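# Clear the carton out of the counter-shelf aisle

## Task

Get the carton completely out of the aisle that runs between the counter and the low shelf, disturbing other objects as little as possible; at the end the gripper must have released it and the robot must have backed away, the robot must be upright and not leaning, and the carton must stay out of the aisle on its own without the robot holding it there.

## Robot and tools

ROBOT. A Hello Robot Stretch 3 with one arm. The two-wheel base (0.33 m long, 0.34 m wide) drives only forward/back or turns in place; it cannot slide sideways. It turns about the point midway between the drive wheels, 0.05 m behind the front edge. A lift carries the arm up and down the mast, and the arm telescopes out to the robot's RIGHT. To move the gripper forward or back, drive the base. The wrist has yaw, pitch and roll, then a two-finger gripper with round 0.04 m pads. With the arm in and the wrist folded, a turn in place sweeps a circle of radius 0.28 m; an unfolded, level wrist reaches past that circle.

CAMERAS. head_camera (896x504) and nav_camera (fisheye, 672x504) both ride on the head and are aimed with head_pan_rad and head_tilt_rad. wrist_camera (644x364) is on the gripper. Every successful execute_actions result carries one image per camera, taken when the call ends.

FRAMES. Base frame: origin on the floor between the drive wheels, x forward, y left, z up. hand_pose is reported in it, at the point where closed fingertips meet. Odometry frame = base frame at scene start; heading is positive to the left, between -3.142 and 3.142.

execute_actions(actions). A list of actions run in sequence; an empty list just reports state. Each action is {"robot": ..., "steps": n, "until": ...}. steps is 1 to 450 control steps at 30 per second (default 1); {"steps": n} alone waits. "robot" is one command, a list of up to 8 commands run one after another, or {"stop": true}, which brakes everything and clears the queue. A command may contain:
- "base": exactly one key. {"translate_m": d} is a relative drive of d metres from where the base is when this command starts, forward positive, |d| at most 1. {"rotate_rad": d} is a relative in-place turn in radians, counter-clockwise (left) positive, |d| at most 3.2.
- "joints": absolute targets by name; joints left out keep their current goal. lift_m 0 to 1.1 (arm height); arm_m 0 to 0.52 (extension); wrist_yaw_rad -1.345 to 4.42 (0 along the arm, positive swings toward the front, 3.0 folded over the base); wrist_pitch_rad -1.57 to 0.451 (0 level, negative tips fingers down); wrist_roll_rad -2.911 to 2.911 (0 fingers side by side); gripper_m -0.089 to 0.179 (bigger is wider; actual fingertip gap is about 0.007 less near closed, 0.025 less wide open, zero below 0.007); head_pan_rad -3.953 to 1.73 (0 forward, positive left, -1.57 looks along the arm); head_tilt_rad -1.53 to 0.419 (negative down).
- "contact_limits": {"arm_m": e}, effort percent 1 to 100 at which the arm halts; lower is gentler, too low halts immediately. Lasts until arm_m's next command.
- In a queue, {"pause_s": s} waits up to 15 s.
Any out-of-range number or invalid action rejects the whole call, and nothing in it runs. Motions keep going across calls and while you think; a new command takes over immediately and discards the rest of an older queue.

"until" ends an action early. {"robot": {"status": "ended"}} fires once nothing reports moving and no queue runs. Other fields compare as [op, value] with =, !=, <, <=, >, >= (e.g. "lift_m": [">", 0.3]); status fields take a word or ["!=", "moving"]. {"any": {"status": "ended"}} fires when any one motion or the queue finishes.

zoom_image(camera, region): enlarged crop of that camera's latest image; region is [x0, y0, x1, y1] in pixels from the top-left, no larger than 504 by 504.

finished_scene(scene): ends the current scene (give its number) after a final hold; irreversible. Wait for all motion to end first, since anything still moving gets braked.

RESULT LINES. base_status shows the state and (distance travelled of goal) from wheel counts. joint_goals, joint_status, measured_speeds (units per second). Status words: moving, done (within tolerance, so do not wait on "="), off_target (came to rest short, may still be pushing), contact_stop (the lift or arm hit something firmly and went limp until commanded again), time_out, stopped, not_commanded, torque_fault (a wrist servo overheated and is limp about 10 s; goals to it are refused). refusals, queue (idle/running/done/dropped/stopped), queue_left. "refused:" and "dropped:" lines name the goal and reason, counting from 0. robot.on_its_own reports joints whose goal the robot changed, slack or switched-off joints, motors loaded at rest, and any lean of 3 degrees or more in base_tilt. lidar_m: 12 ranges in 30-degree sectors, 1st straight ahead, counting counter-clockwise (4th left, 7th behind, 10th right), measured in a plane 0.17 m up; "-" is nothing seen. wrist_depth_mm and head_depth_mm: 7x7 grids of median depth in mm. motor_effort: percent effort per joint with peak in brackets; biased and noisy. base_tilt in degrees, forward and right positive.

SPEED. Full base speed (0.30 m/s, 1.9 rad/s) only with lift_m under 0.30, arm_m under 0.03 and wrist_yaw_rad over 2.54; otherwise 0.10 m/s and 0.63 rad/s.

GRIPPER. Close to a value below the object's width to grasp (lower squeezes harder; overly hard squeezes get reduced and may slip). Open to at least 0.02 above the contact value to let go. Neither reading nor "done" proves a grasp; check the images.

SELF-COLLISION. Fold or unfold the wrist only with lift_m between 0.32 and 0.95, wrist_pitch_rad -0.4 and roll near 0; once folded the lift may go down to 0.25. If wrist_yaw_rad is below -0.4, keep pitch at -0.5 or lower.

AVOID. Pushing on something rigid with the gripper above about 0.45 m can tip the robot, and a second push after a contact_stop is riskier. Don't drive while holding, hooking or pushing something fixed, and don't snag furniture, especially reversing. If a lean appears, reverse the last move in small steps, pull the gripper free, and lower lift_m to about 0.2. Avoid drops, slams, hard hits and long hard pushes; an occasional nudge may move loose objects.

Each tool is called after "Call:" by a JSON object that holds its "fn" and its "kwargs".

## Session

Call:
{"fn": "execute_actions", "kwargs": {"actions": []}}

Scene clock: 0.00 s.
robot.base_odometry: x=+0.000 y=+0.000 heading=+0.000 (m, m, rad; robot's odometry frame)
robot.turned_by_wheels: +0.000 (rad since the last result)
robot.turned_by_imu: +0.000 (rad since the last result)
robot.base_tilt: forward=+2.1 right=+2.0 (deg)
robot.lidar_m: 0.91 1.53 1.10 1.16 1.56 1.04 1.52 1.46 1.92 1.38 0.97 0.91
robot.head_depth_mm: 1996 3025 3092 3168 3169 2984 2055 / 1986 3088 3272 3314 3313 2816 2058 / 1984 3061 3449 3484 3505 2691 1382 / 1981 3082 3639 3651 3759 2876 1245 / 1966 3070 3289 3317 3294 1617 1347 / 1970 2701 2817 2769 2797 1630 1463 / 1956 2401 2415 2401 2403 1636 1467
robot.base_status: not_commanded
robot.joint_positions: lift_m=+0.450 arm_m=+0.001 wrist_yaw_rad=+3.067 wrist_pitch_rad=-0.481 wrist_roll_rad=+0.017 gripper_m=+0.037 head_pan_rad=-0.007 head_tilt_rad=+0.001
robot.joint_goals: lift_m=+0.450 arm_m=+0.001 wrist_yaw_rad=+3.067 wrist_pitch_rad=-0.481 wrist_roll_rad=+0.017 gripper_m=+0.037 head_pan_rad=-0.007 head_tilt_rad=+0.001
robot.joint_status: lift_m=not_commanded arm_m=not_commanded wrist_yaw_rad=not_commanded wrist_pitch_rad=not_commanded wrist_roll_rad=not_commanded gripper_m=not_commanded head_pan_rad=not_commanded head_tilt_rad=not_commanded
robot.measured_speeds: translate_m=+0.000 rotate_rad=+0.000 lift_m=+0.000 arm_m=+0.000 wrist_yaw_rad=+0.000 wrist_pitch_rad=+0.000 wrist_roll_rad=+0.000 head_pan_rad=+0.000 head_tilt_rad=+0.000
robot: refusals=0 queue=idle queue_left=0
robot.motor_effort: left_wheel=+1 right_wheel=+0 lift_m=+26 arm_m=+0 wrist_yaw_rad=+0 wrist_pitch_rad=+4 wrist_roll_rad=+0 gripper_m=+0 head_pan_rad=-1 head_tilt_rad=+2 (%)
robot.hand_pose: x=-0.0052 y=+0.0694 z=+0.4487 quat_wxyz=(+0.195, +0.698, +0.141, +0.674) (m; robot's base frame)
robot.wrist_depth_mm: - - - - - - - / - - - - - - - / - - - - - - - / 863 917 984 - - - - / 720 767 - 864 895 959 987 / 643 669 - 724 764 788 834 / 565 583 591 615 657 682 707
pictures: head_camera (sideways: a quarter turn clockwise sets it upright), nav_camera (sideways: a quarter turn counterclockwise sets it upright), wrist_camera
Images, in order (width x height): head_camera 896x504, nav_camera 672x504, wrist_camera 644x364.

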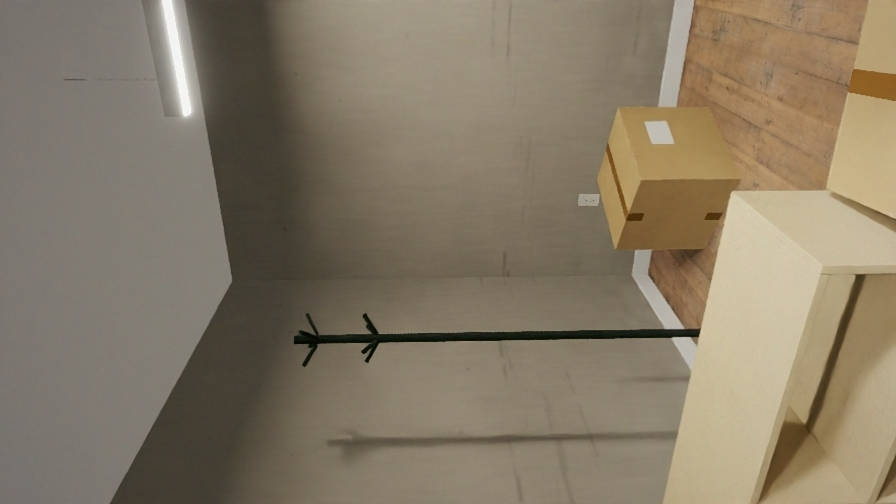

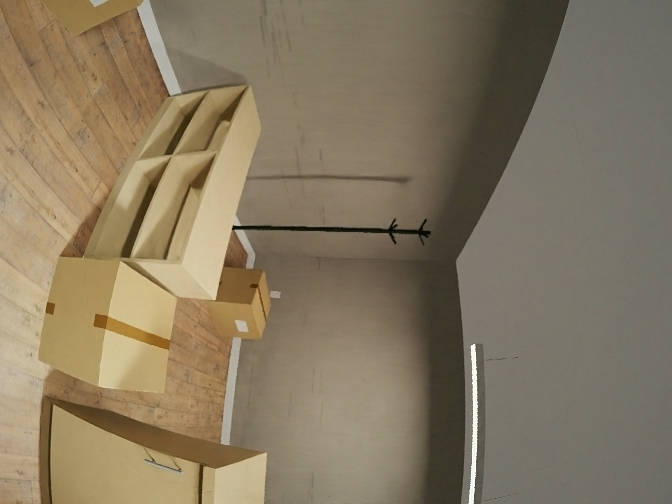

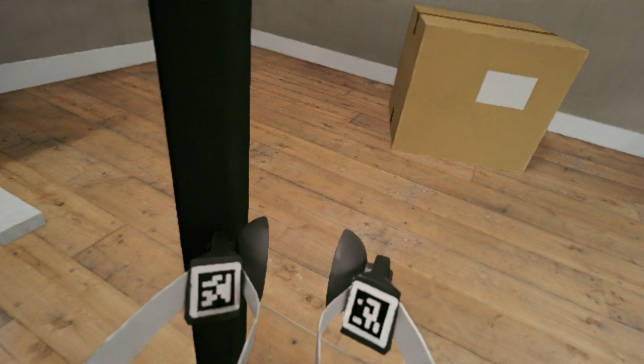

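Call:
{"fn": "execute_actions", "kwargs": {"actions": [{"robot":{"joints":{"head_pan_rad":-0.3,"head_tilt_rad":-0.75,"lift_m":0.26}},"steps":90,"until":{"robot":{"status":"ended"}}}]}}

Scene clock: 6.27 s.
robot.base_odometry: x=+0.000 y=+0.000 heading=+0.000 (m, m, rad; robot's odometry frame)
robot.turned_by_wheels: +0.000 (rad since the last result)
robot.turned_by_imu: -0.001 (rad since the last result)
robot.base_tilt: forward=+2.1 right=+2.0 (deg)
robot.lidar_m: 0.91 1.53 1.10 1.17 1.56 1.04 1.52 1.46 1.92 1.38 0.97 0.91
robot.head_depth_mm: 2691 975 991 1160 1452 1299 1138 / 2817 3040 2163 1405 1484 1302 1137 / 2868 3107 2347 1354 1493 1307 1133 / 2926 3165 1565 1293 1459 1304 1138 / 2918 2757 1568 1310 1459 1301 1138 / 2953 2620 1420 1358 1494 1309 1136 / 3041 3008 1377 1666 1534 1309 1142
robot.base_status: not_commanded
robot.joint_positions: lift_m=+0.260 arm_m=+0.001 wrist_yaw_rad=+3.067 wrist_pitch_rad=-0.482 wrist_roll_rad=+0.017 gripper_m=+0.037 head_pan_rad=-0.293 head_tilt_rad=-0.740
robot.joint_goals: lift_m=+0.260 arm_m=+0.001 wrist_yaw_rad=+3.067 wrist_pitch_rad=-0.482 wrist_roll_rad=+0.017 gripper_m=+0.037 head_pan_rad=-0.300 head_tilt_rad=-0.750
robot.joint_status: lift_m=done arm_m=not_commanded wrist_yaw_rad=not_commanded wrist_pitch_rad=not_commanded wrist_roll_rad=not_commanded gripper_m=not_commanded head_pan_rad=done head_tilt_rad=done
robot.measured_speeds: translate_m=+0.000 rotate_rad=+0.000 lift_m=+0.000 arm_m=+0.000 wrist_yaw_rad=+0.000 wrist_pitch_rad=+0.000 wrist_roll_rad=+0.000 head_pan_rad=+0.000 head_tilt_rad=+0.000
robot: refusals=0 queue=done queue_left=0
robot.motor_effort: left_wheel=+1(1) right_wheel=+0(0) lift_m=+20(25) arm_m=+0(0) wrist_yaw_rad=+0(0) wrist_pitch_rad=+5(5) wrist_roll_rad=+0(0) gripper_m=-1(0) head_pan_rad=-3(18) head_tilt_rad=-4(27) (%)
robot.hand_pose: x=-0.0052 y=+0.0692 z=+0.2587 quat_wxyz=(+0.196, +0.698, +0.142, +0.674) (m; robot's base frame)
robot.wrist_depth_mm: - - - - - 994 - / 939 989 - - - - - / 734 752 836 877 973 - - / 588 611 663 698 737 786 856 / 495 524 - 576 599 629 675 / - - - - 508 526 549 / - - - - 441 452 466
pictures: head_camera (sideways: a quarter turn clockwise sets it upright), nav_camera (sideways: a quarter turn counterclockwise sets it upright), wrist_camera
Images, in order (width x height): head_camera 896x504, nav_camera 672x504, wrist_camera 644x364.

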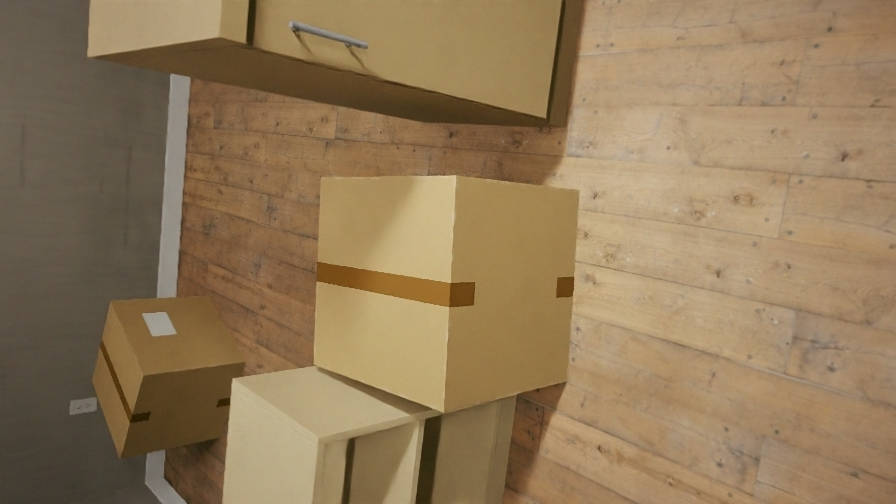

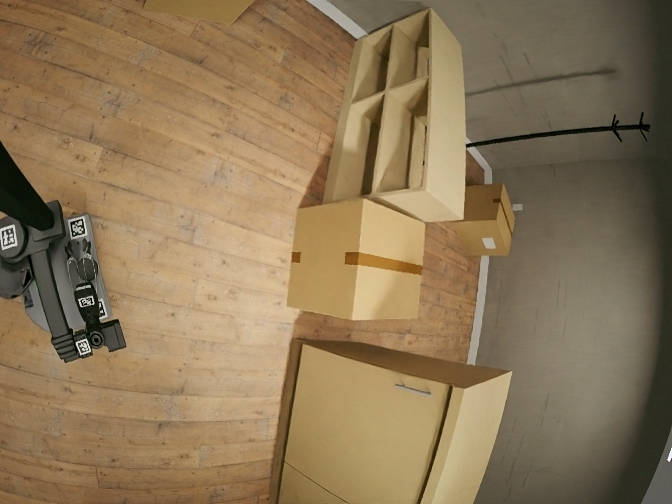

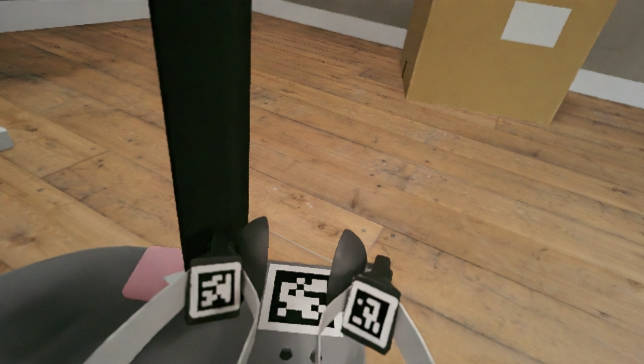

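Call:
{"fn": "execute_actions", "kwargs": {"actions": [{"robot":[{"base":{"translate_m":0.54},"joints":{"head_pan_rad":0,"head_tilt_rad":-1.0,"gripper_m":0.005}},{"base":{"rotate_rad":-0.465}},{"base":{"translate_m":0.2}}],"steps":300,"until":{"robot":{"status":"ended"}}}]}}

Scene clock: 45.47 s.
robot.base_odometry: x=+0.719 y=-0.090 heading=-0.465 (m, m, rad; robot's odometry frame)
robot.turned_by_wheels: -0.465 (rad since the last result)
robot.turned_by_imu: -0.469 (rad since the last result)
robot.base_tilt: forward=+2.0 right=+2.0 (deg)
robot.lidar_m: 0.21 0.21 0.27 1.52 1.14 1.21 1.71 2.13 2.26 0.90 0.32 0.22
robot.head_depth_mm: 2349 1991 1180 1103 1110 1181 1095 / 2314 2009 1708 1443 903 1152 1118 / 2318 1993 1716 996 891 1042 1123 / 2323 1998 1713 1004 889 969 1122 / 2318 1983 1708 999 890 907 1124 / 2203 1995 1711 1020 892 851 1093 / 1829 1960 939 873 953 1182 1097
robot.base_status: done (translate_m +0.2000 of +0.2000)
robot.joint_positions: lift_m=+0.260 arm_m=+0.001 wrist_yaw_rad=+3.067 wrist_pitch_rad=-0.482 wrist_roll_rad=+0.017 gripper_m=+0.005 head_pan_rad=-0.007 head_tilt_rad=-0.989
robot.joint_goals: lift_m=+0.260 arm_m=+0.001 wrist_yaw_rad=+3.067 wrist_pitch_rad=-0.482 wrist_roll_rad=+0.017 gripper_m=+0.005 head_pan_rad=+0.000 head_tilt_rad=-1.000
robot.joint_status: lift_m=done arm_m=not_commanded wrist_yaw_rad=not_commanded wrist_pitch_rad=not_commanded wrist_roll_rad=not_commanded gripper_m=done head_pan_rad=done head_tilt_rad=done
robot.measured_speeds: translate_m=+0.000 rotate_rad=+0.000 lift_m=+0.000 arm_m=+0.000 wrist_yaw_rad=+0.000 wrist_pitch_rad=+0.000 wrist_roll_rad=+0.000 head_pan_rad=+0.000 head_tilt_rad=+0.000
robot: refusals=0 queue=done queue_left=0
robot.motor_effort: left_wheel=+3(9) right_wheel=-2(8) lift_m=+22(21) arm_m=+0(0) wrist_yaw_rad=+0(1) wrist_pitch_rad=+5(5) wrist_roll_rad=+0(0) gripper_m=-1(79) head_pan_rad=+2(18) head_tilt_rad=-4(17) (%)
robot.hand_pose: x=-0.0052 y=+0.0692 z=+0.2587 quat_wxyz=(+0.196, +0.698, +0.142, +0.674) (m; robot's base frame)
robot.wrist_depth_mm: 896 967 - - - 866 513 / 916 987 - - - 936 254 / 718 752 861 884 927 833 250 / 592 610 664 686 732 655 247 / 495 524 - 589 593 342 244 / - - - - 501 334 242 / - - - - 434 330 240
pictures: head_camera (sideways: a quarter turn clockwise sets it upright), nav_camera (sideways: a quarter turn counterclockwise sets it upright), wrist_camera
Images, in order (width x height): head_camera 896x504, nav_camera 672x504, wrist_camera 644x364.

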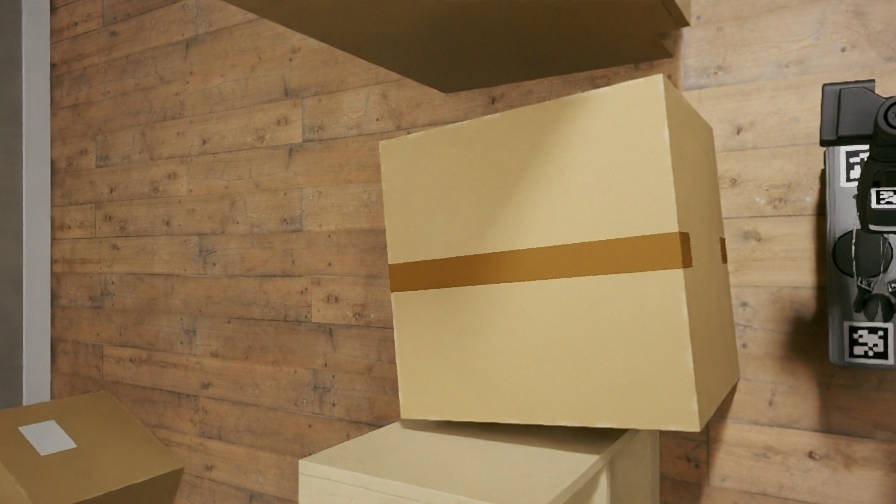

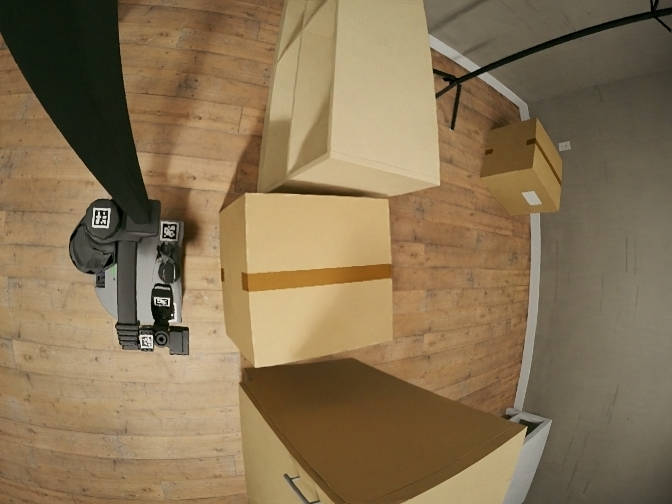

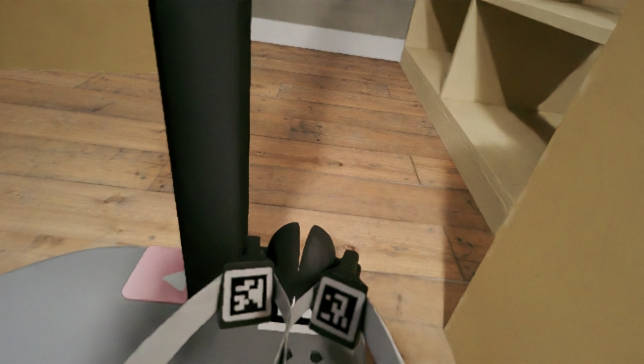

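Call:
{"fn": "execute_actions", "kwargs": {"actions": [{"robot":{"joints":{"lift_m":0.48}},"steps":25},{"robot":{"base":{"translate_m":0.98}},"steps":150,"until":{"robot":{"translate_m":[">",0.3]}}}]}}

Scene clock: 59.93 s.
robot.base_odometry: x=+0.988 y=-0.225 heading=-0.465 (m, m, rad; robot's odometry frame)
robot.turned_by_wheels: +0.000 (rad since the last result)
robot.turned_by_imu: +0.002 (rad since the last result)
robot.base_tilt: forward=+1.9 right=+2.1 (deg)
robot.lidar_m: - - 0.15 0.19 1.25 1.33 2.01 2.39 2.27 0.19 0.15 -
robot.head_depth_mm: 2195 1992 1717 1503 1125 1124 1057 / 2207 1990 1711 1505 919 804 759 / 2197 2001 1705 1509 889 802 750 / 2207 2001 1722 1502 895 802 749 / 2195 1995 1714 1499 892 801 747 / 2151 1963 1712 1495 890 802 1056 / 1676 1818 1712 1500 856 804 859
robot.base_status: moving (translate_m +0.3012 of +0.9800)
robot.joint_positions: lift_m=+0.480 arm_m=+0.001 wrist_yaw_rad=+3.067 wrist_pitch_rad=-0.483 wrist_roll_rad=+0.017 gripper_m=+0.005 head_pan_rad=-0.006 head_tilt_rad=-0.989
robot.joint_goals: lift_m=+0.480 arm_m=+0.001 wrist_yaw_rad=+3.067 wrist_pitch_rad=-0.483 wrist_roll_rad=+0.017 gripper_m=+0.005 head_pan_rad=+0.000 head_tilt_rad=-1.000
robot.joint_status: lift_m=done arm_m=not_commanded wrist_yaw_rad=not_commanded wrist_pitch_rad=not_commanded wrist_roll_rad=not_commanded gripper_m=done head_pan_rad=done head_tilt_rad=done
robot.measured_speeds: translate_m=+0.100 rotate_rad=+0.000 lift_m=+0.000 arm_m=+0.000 wrist_yaw_rad=+0.000 wrist_pitch_rad=+0.000 wrist_roll_rad=+0.000 head_pan_rad=+0.000 head_tilt_rad=+0.000
robot: refusals=0 queue=running queue_left=0
robot.motor_effort: left_wheel=+24(53) right_wheel=+25(29) lift_m=+30(31) arm_m=+0(0) wrist_yaw_rad=+0(1) wrist_pitch_rad=+5(5) wrist_roll_rad=+0(0) gripper_m=-1(2) head_pan_rad=+2(2) head_tilt_rad=-4(3) (%)
robot.hand_pose: x=-0.0052 y=+0.0692 z=+0.4782 quat_wxyz=(+0.196, +0.698, +0.142, +0.674) (m; robot's base frame)
robot.wrist_depth_mm: - - - - 307 303 302 / - - - - 330 329 324 / - - - - 362 358 354 / 922 967 - 997 384 384 391 / 780 803 - 447 283 299 318 / 674 701 - - 242 249 263 / 595 618 626 611 209 214 223
pictures: head_camera (sideways: a quarter turn clockwise sets it upright), nav_camera (sideways: a quarter turn counterclockwise sets it upright), wrist_camera
Images, in order (width x height): head_camera 896x504, nav_camera 672x504, wrist_camera 644x364.

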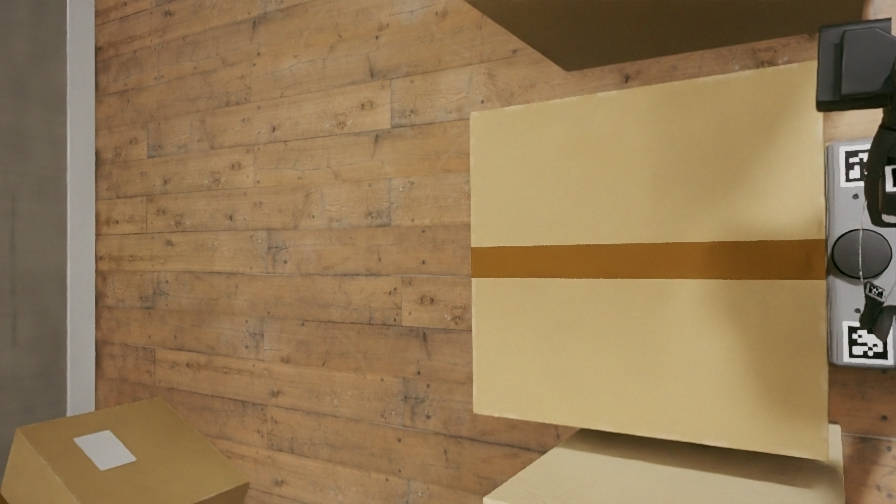

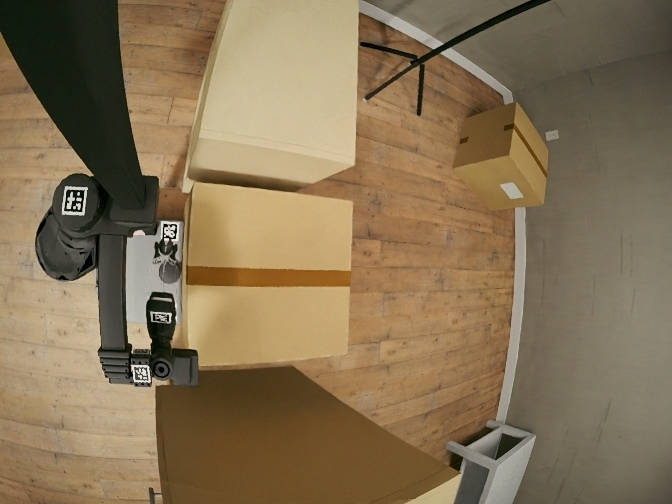

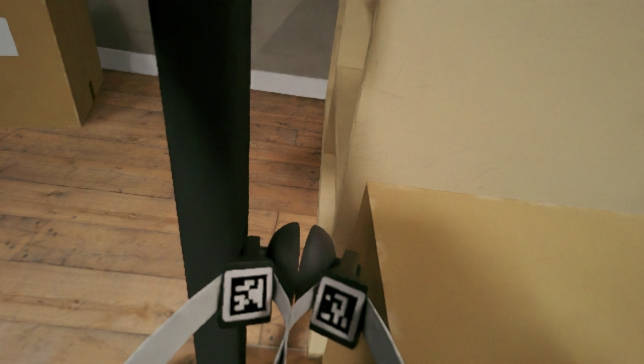

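Call:
{"fn": "execute_actions", "kwargs": {"actions": [{"steps":300,"until":{"robot":{"status":"ended"}}}]}}

Scene clock: 67.43 s.
robot.base_odometry: x=+1.595 y=-0.529 heading=-0.465 (m, m, rad; robot's odometry frame)
robot.turned_by_wheels: +0.000 (rad since the last result)
robot.turned_by_imu: +0.000 (rad since the last result)
robot.base_tilt: forward=+2.1 right=+2.0 (deg)
robot.lidar_m: - - 0.15 0.19 0.40 0.40 2.69 0.55 0.43 0.19 0.15 -
robot.head_depth_mm: 1534 1845 1706 1498 1337 1205 1109 / 1528 1833 1718 1506 920 805 761 / 1523 1828 1717 1496 889 801 749 / 1524 1842 1721 1501 890 802 749 / 1531 1833 1711 1502 889 801 748 / 1533 1843 1706 1498 888 801 1055 / 1527 1693 1525 1500 1329 1203 1080
robot.base_status: off_target (translate_m +0.9798 of +0.9800)
robot.joint_positions: lift_m=+0.480 arm_m=+0.001 wrist_yaw_rad=+3.067 wrist_pitch_rad=-0.483 wrist_roll_rad=+0.017 gripper_m=+0.005 head_pan_rad=-0.006 head_tilt_rad=-0.989
robot.joint_goals: lift_m=+0.480 arm_m=+0.001 wrist_yaw_rad=+3.067 wrist_pitch_rad=-0.483 wrist_roll_rad=+0.017 gripper_m=+0.005 head_pan_rad=+0.000 head_tilt_rad=-1.000
robot.joint_status: lift_m=done arm_m=not_commanded wrist_yaw_rad=not_commanded wrist_pitch_rad=not_commanded wrist_roll_rad=not_commanded gripper_m=done head_pan_rad=done head_tilt_rad=done
robot.measured_speeds: translate_m=+0.000 rotate_rad=+0.000 lift_m=+0.000 arm_m=+0.000 wrist_yaw_rad=+0.000 wrist_pitch_rad=+0.000 wrist_roll_rad=+0.000 head_pan_rad=+0.000 head_tilt_rad=+0.000
robot: refusals=0 queue=done queue_left=0
robot.on_its_own: left_wheel is at rest, and its effort (+22) is outside its rest range (-18 to +18); right_wheel is at rest, and its effort (+23) is outside its rest range (-18 to +18)
robot.motor_effort: left_wheel=+22(25) right_wheel=+23(25) lift_m=+30(30) arm_m=+0(0) wrist_yaw_rad=+0(0) wrist_pitch_rad=+5(5) wrist_roll_rad=+0(0) gripper_m=-1(1) head_pan_rad=+2(1) head_tilt_rad=-3(3) (%)
robot.hand_pose: x=-0.0052 y=+0.0692 z=+0.4782 quat_wxyz=(+0.196, +0.698, +0.142, +0.674) (m; robot's base frame)
robot.wrist_depth_mm: 851 868 - - - - - / 572 670 - - - - - / 379 552 - - - - - / 409 836 - - - - - / 449 718 - 926 283 300 316 / 510 629 - - 242 249 261 / 574 589 622 642 208 213 223
pictures: head_camera (sideways: a quarter turn clockwise sets it upright), nav_camera (sideways: a quarter turn counterclockwise sets it upright), wrist_camera
Images, in order (width x height): head_camera 896x504, nav_camera 672x504, wrist_camera 644x364.

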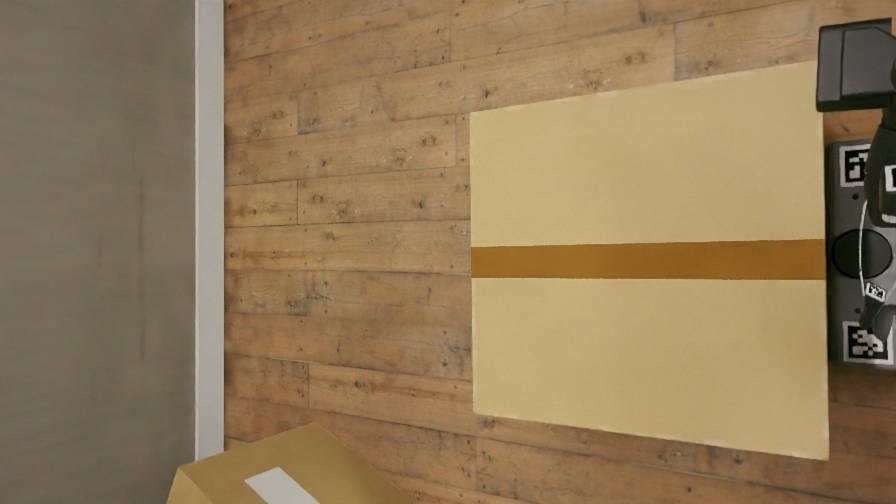

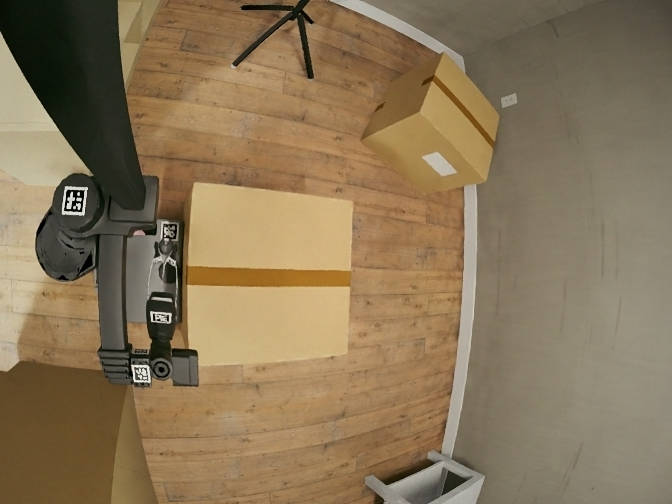

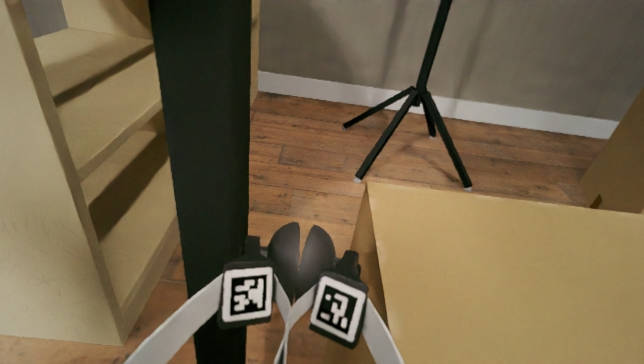

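Call:
{"fn": "execute_actions", "kwargs": {"actions": [{"robot":{"base":{"translate_m":0.2}},"steps":120,"until":{"robot":{"translate_m":[">",0.19]}}},{"robot":{"base":{"translate_m":-0.6}},"steps":15},{"robot":{"joints":{"lift_m":0.27,"head_tilt_rad":-0.9}},"steps":300,"until":{"robot":{"status":"ended"}}}]}}

Scene clock: 79.20 s.
robot.base_odometry: x=+1.229 y=-0.345 heading=-0.465 (m, m, rad; robot's odometry frame)
robot.turned_by_wheels: +0.000 (rad since the last result)
robot.turned_by_imu: -0.003 (rad since the last result)
robot.base_tilt: forward=+2.1 right=+2.0 (deg)
robot.lidar_m: 0.66 0.68 0.29 0.28 0.30 1.43 2.28 2.61 0.40 0.39 0.41 0.68
robot.head_depth_mm: 1848 2130 1879 1593 1395 1225 1069 / 1852 2126 1874 1561 1385 1225 1102 / 1852 2131 1256 1117 1337 1226 1101 / 1840 2128 1250 1114 1340 1232 1102 / 1849 2132 1255 1116 1337 1227 1102 / 1850 2083 1845 1499 1360 1225 1102 / 1840 1617 1746 1605 1386 1225 1096
robot.base_status: done (translate_m -0.6000 of -0.6000)
robot.joint_positions: lift_m=+0.270 arm_m=+0.001 wrist_yaw_rad=+3.067 wrist_pitch_rad=-0.483 wrist_roll_rad=+0.017 gripper_m=+0.005 head_pan_rad=-0.007 head_tilt_rad=-0.901
robot.joint_goals: lift_m=+0.270 arm_m=+0.001 wrist_yaw_rad=+3.067 wrist_pitch_rad=-0.483 wrist_roll_rad=+0.017 gripper_m=+0.005 head_pan_rad=+0.000 head_tilt_rad=-0.900
robot.joint_status: lift_m=done arm_m=not_commanded wrist_yaw_rad=not_commanded wrist_pitch_rad=not_commanded wrist_roll_rad=not_commanded gripper_m=done head_pan_rad=done head_tilt_rad=done
robot.measured_speeds: translate_m=+0.000 rotate_rad=+0.000 lift_m=+0.000 arm_m=+0.000 wrist_yaw_rad=+0.000 wrist_pitch_rad=+0.000 wrist_roll_rad=+0.000 head_pan_rad=+0.000 head_tilt_rad=+0.000
robot: refusals=0 queue=done queue_left=0
robot.motor_effort: left_wheel=+2(29) right_wheel=+0(32) lift_m=+21(30) arm_m=+0(0) wrist_yaw_rad=+0(0) wrist_pitch_rad=+5(5) wrist_roll_rad=+0(0) gripper_m=-1(2) head_pan_rad=+2(2) head_tilt_rad=+1(7) (%)
robot.hand_pose: x=-0.0052 y=+0.0692 z=+0.2686 quat_wxyz=(+0.196, +0.698, +0.142, +0.674) (m; robot's base frame)
robot.wrist_depth_mm: - 309 306 304 301 - - / 915 337 334 333 328 - - / 728 371 364 360 359 - - / 597 410 402 398 403 822 884 / 506 458 - 432 573 646 686 / - - - - 501 544 567 / - - - - 449 466 482
pictures: head_camera (sideways: a quarter turn clockwise sets it upright), nav_camera (sideways: a quarter turn counterclockwise sets it upright), wrist_camera
Images, in order (width x height): head_camera 896x504, nav_camera 672x504, wrist_camera 644x364.

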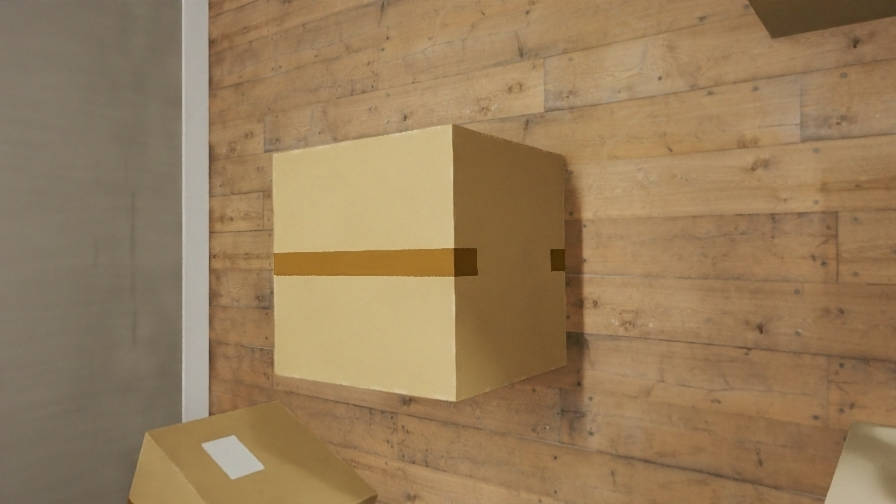

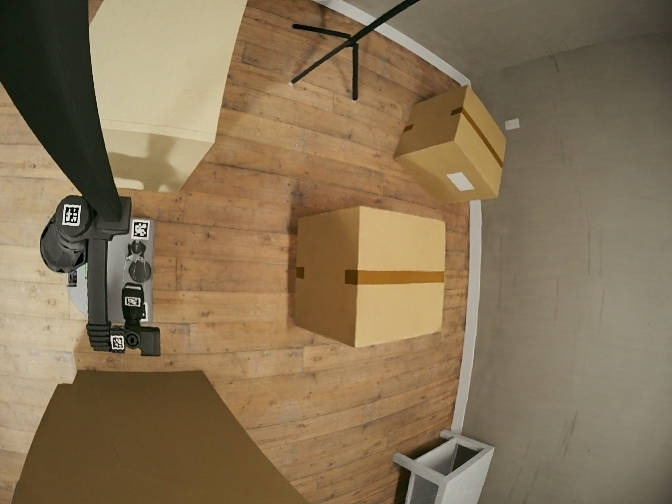

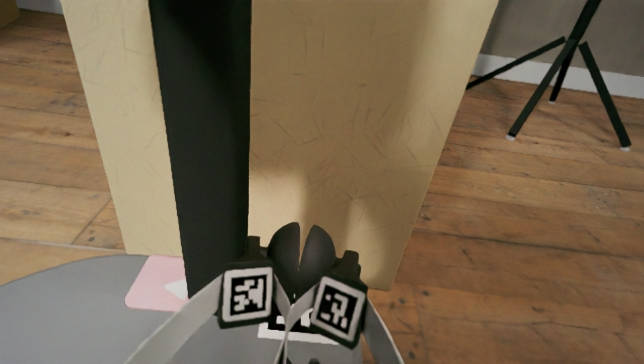

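The robot itself is still standing in the aisle, so I'll back it out.

Call:
{"fn": "execute_actions", "kwargs": {"actions": [{"robot":{"base":{"translate_m":-0.6}},"steps":300,"until":{"robot":{"status":"ended"}}}]}}

Call:
{"fn": "finished_scene", "kwargs": {"scene": 1}}

Scene clock: 85.53 s.
robot.base_odometry: x=+0.692 y=-0.076 heading=-0.465 (m, m, rad; robot's odometry frame)
robot.turned_by_wheels: +0.000 (rad since the last result)
robot.turned_by_imu: -0.003 (rad since the last result)
robot.base_tilt: forward=+2.1 right=+2.0 (deg)
robot.lidar_m: 1.26 0.46 0.96 1.54 1.13 1.20 1.68 2.10 2.25 1.00 0.47 0.55
robot.head_depth_mm: 2435 2278 1834 1111 1112 1171 1103 / 2420 2298 1886 1592 1391 1225 1099 / 2437 1569 1736 1591 1390 1223 1101 / 2412 1523 1632 1593 1386 1224 1099 / 2425 1525 1622 1592 1385 1228 1106 / 2318 2184 1885 1595 1307 1203 1101 / 1933 2010 1877 869 885 1188 1102
robot.base_status: done (translate_m -0.6000 of -0.6000)
robot.joint_positions: lift_m=+0.270 arm_m=+0.001 wrist_yaw_rad=+3.067 wrist_pitch_rad=-0.483 wrist_roll_rad=+0.017 gripper_m=+0.005 head_pan_rad=-0.007 head_tilt_rad=-0.901
robot.joint_goals: lift_m=+0.270 arm_m=+0.001 wrist_yaw_rad=+3.067 wrist_pitch_rad=-0.483 wrist_roll_rad=+0.017 gripper_m=+0.005 head_pan_rad=+0.000 head_tilt_rad=-0.900
robot.joint_status: lift_m=done arm_m=not_commanded wrist_yaw_rad=not_commanded wrist_pitch_rad=not_commanded wrist_roll_rad=not_commanded gripper_m=done head_pan_rad=done head_tilt_rad=done
robot.measured_speeds: translate_m=+0.000 rotate_rad=+0.000 lift_m=+0.000 arm_m=+0.000 wrist_yaw_rad=+0.000 wrist_pitch_rad=+0.000 wrist_roll_rad=+0.000 head_pan_rad=+0.000 head_tilt_rad=+0.000
robot: refusals=0 queue=done queue_left=0
robot.motor_effort: left_wheel=+1(6) right_wheel=+0(5) lift_m=+21(21) arm_m=+0(0) wrist_yaw_rad=+0(0) wrist_pitch_rad=+5(5) wrist_roll_rad=+0(0) gripper_m=-2(2) head_pan_rad=+2(2) head_tilt_rad=+1(1) (%)
robot.hand_pose: x=-0.0052 y=+0.0692 z=+0.2686 quat_wxyz=(+0.196, +0.698, +0.142, +0.674) (m; robot's base frame)
robot.wrist_depth_mm: 892 952 - - - 870 636 / 918 981 - - - 936 940 / 736 769 872 907 959 852 - / 597 631 682 714 753 702 687 / 506 532 - 602 618 610 456 / - - - - 516 531 500 / - - - - 446 465 483
pictures: head_camera (sideways: a quarter turn clockwise sets it upright), nav_camera (sideways: a quarter turn counterclockwise sets it upright), wrist_camera
Images, in order (width x height): head_camera 896x504, nav_camera 672x504, wrist_camera 644x364.

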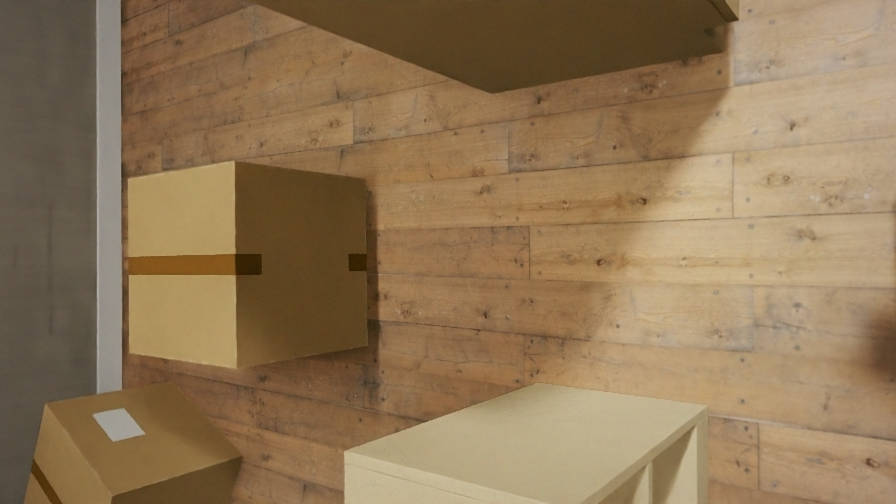

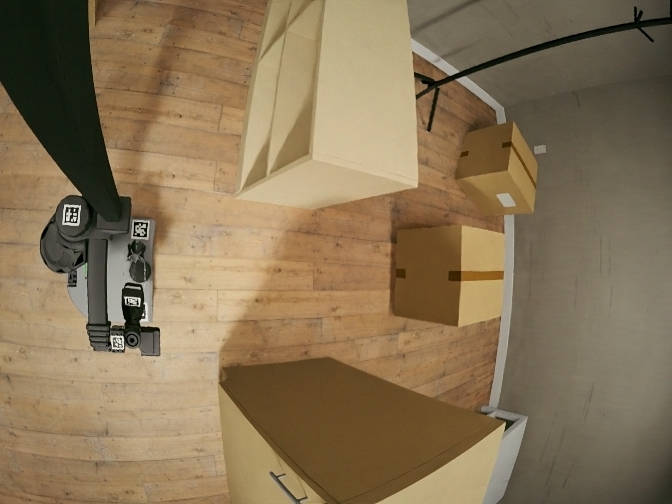

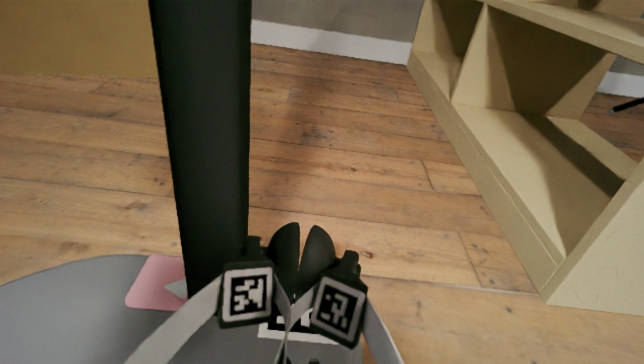

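The scene is finished: the task was done.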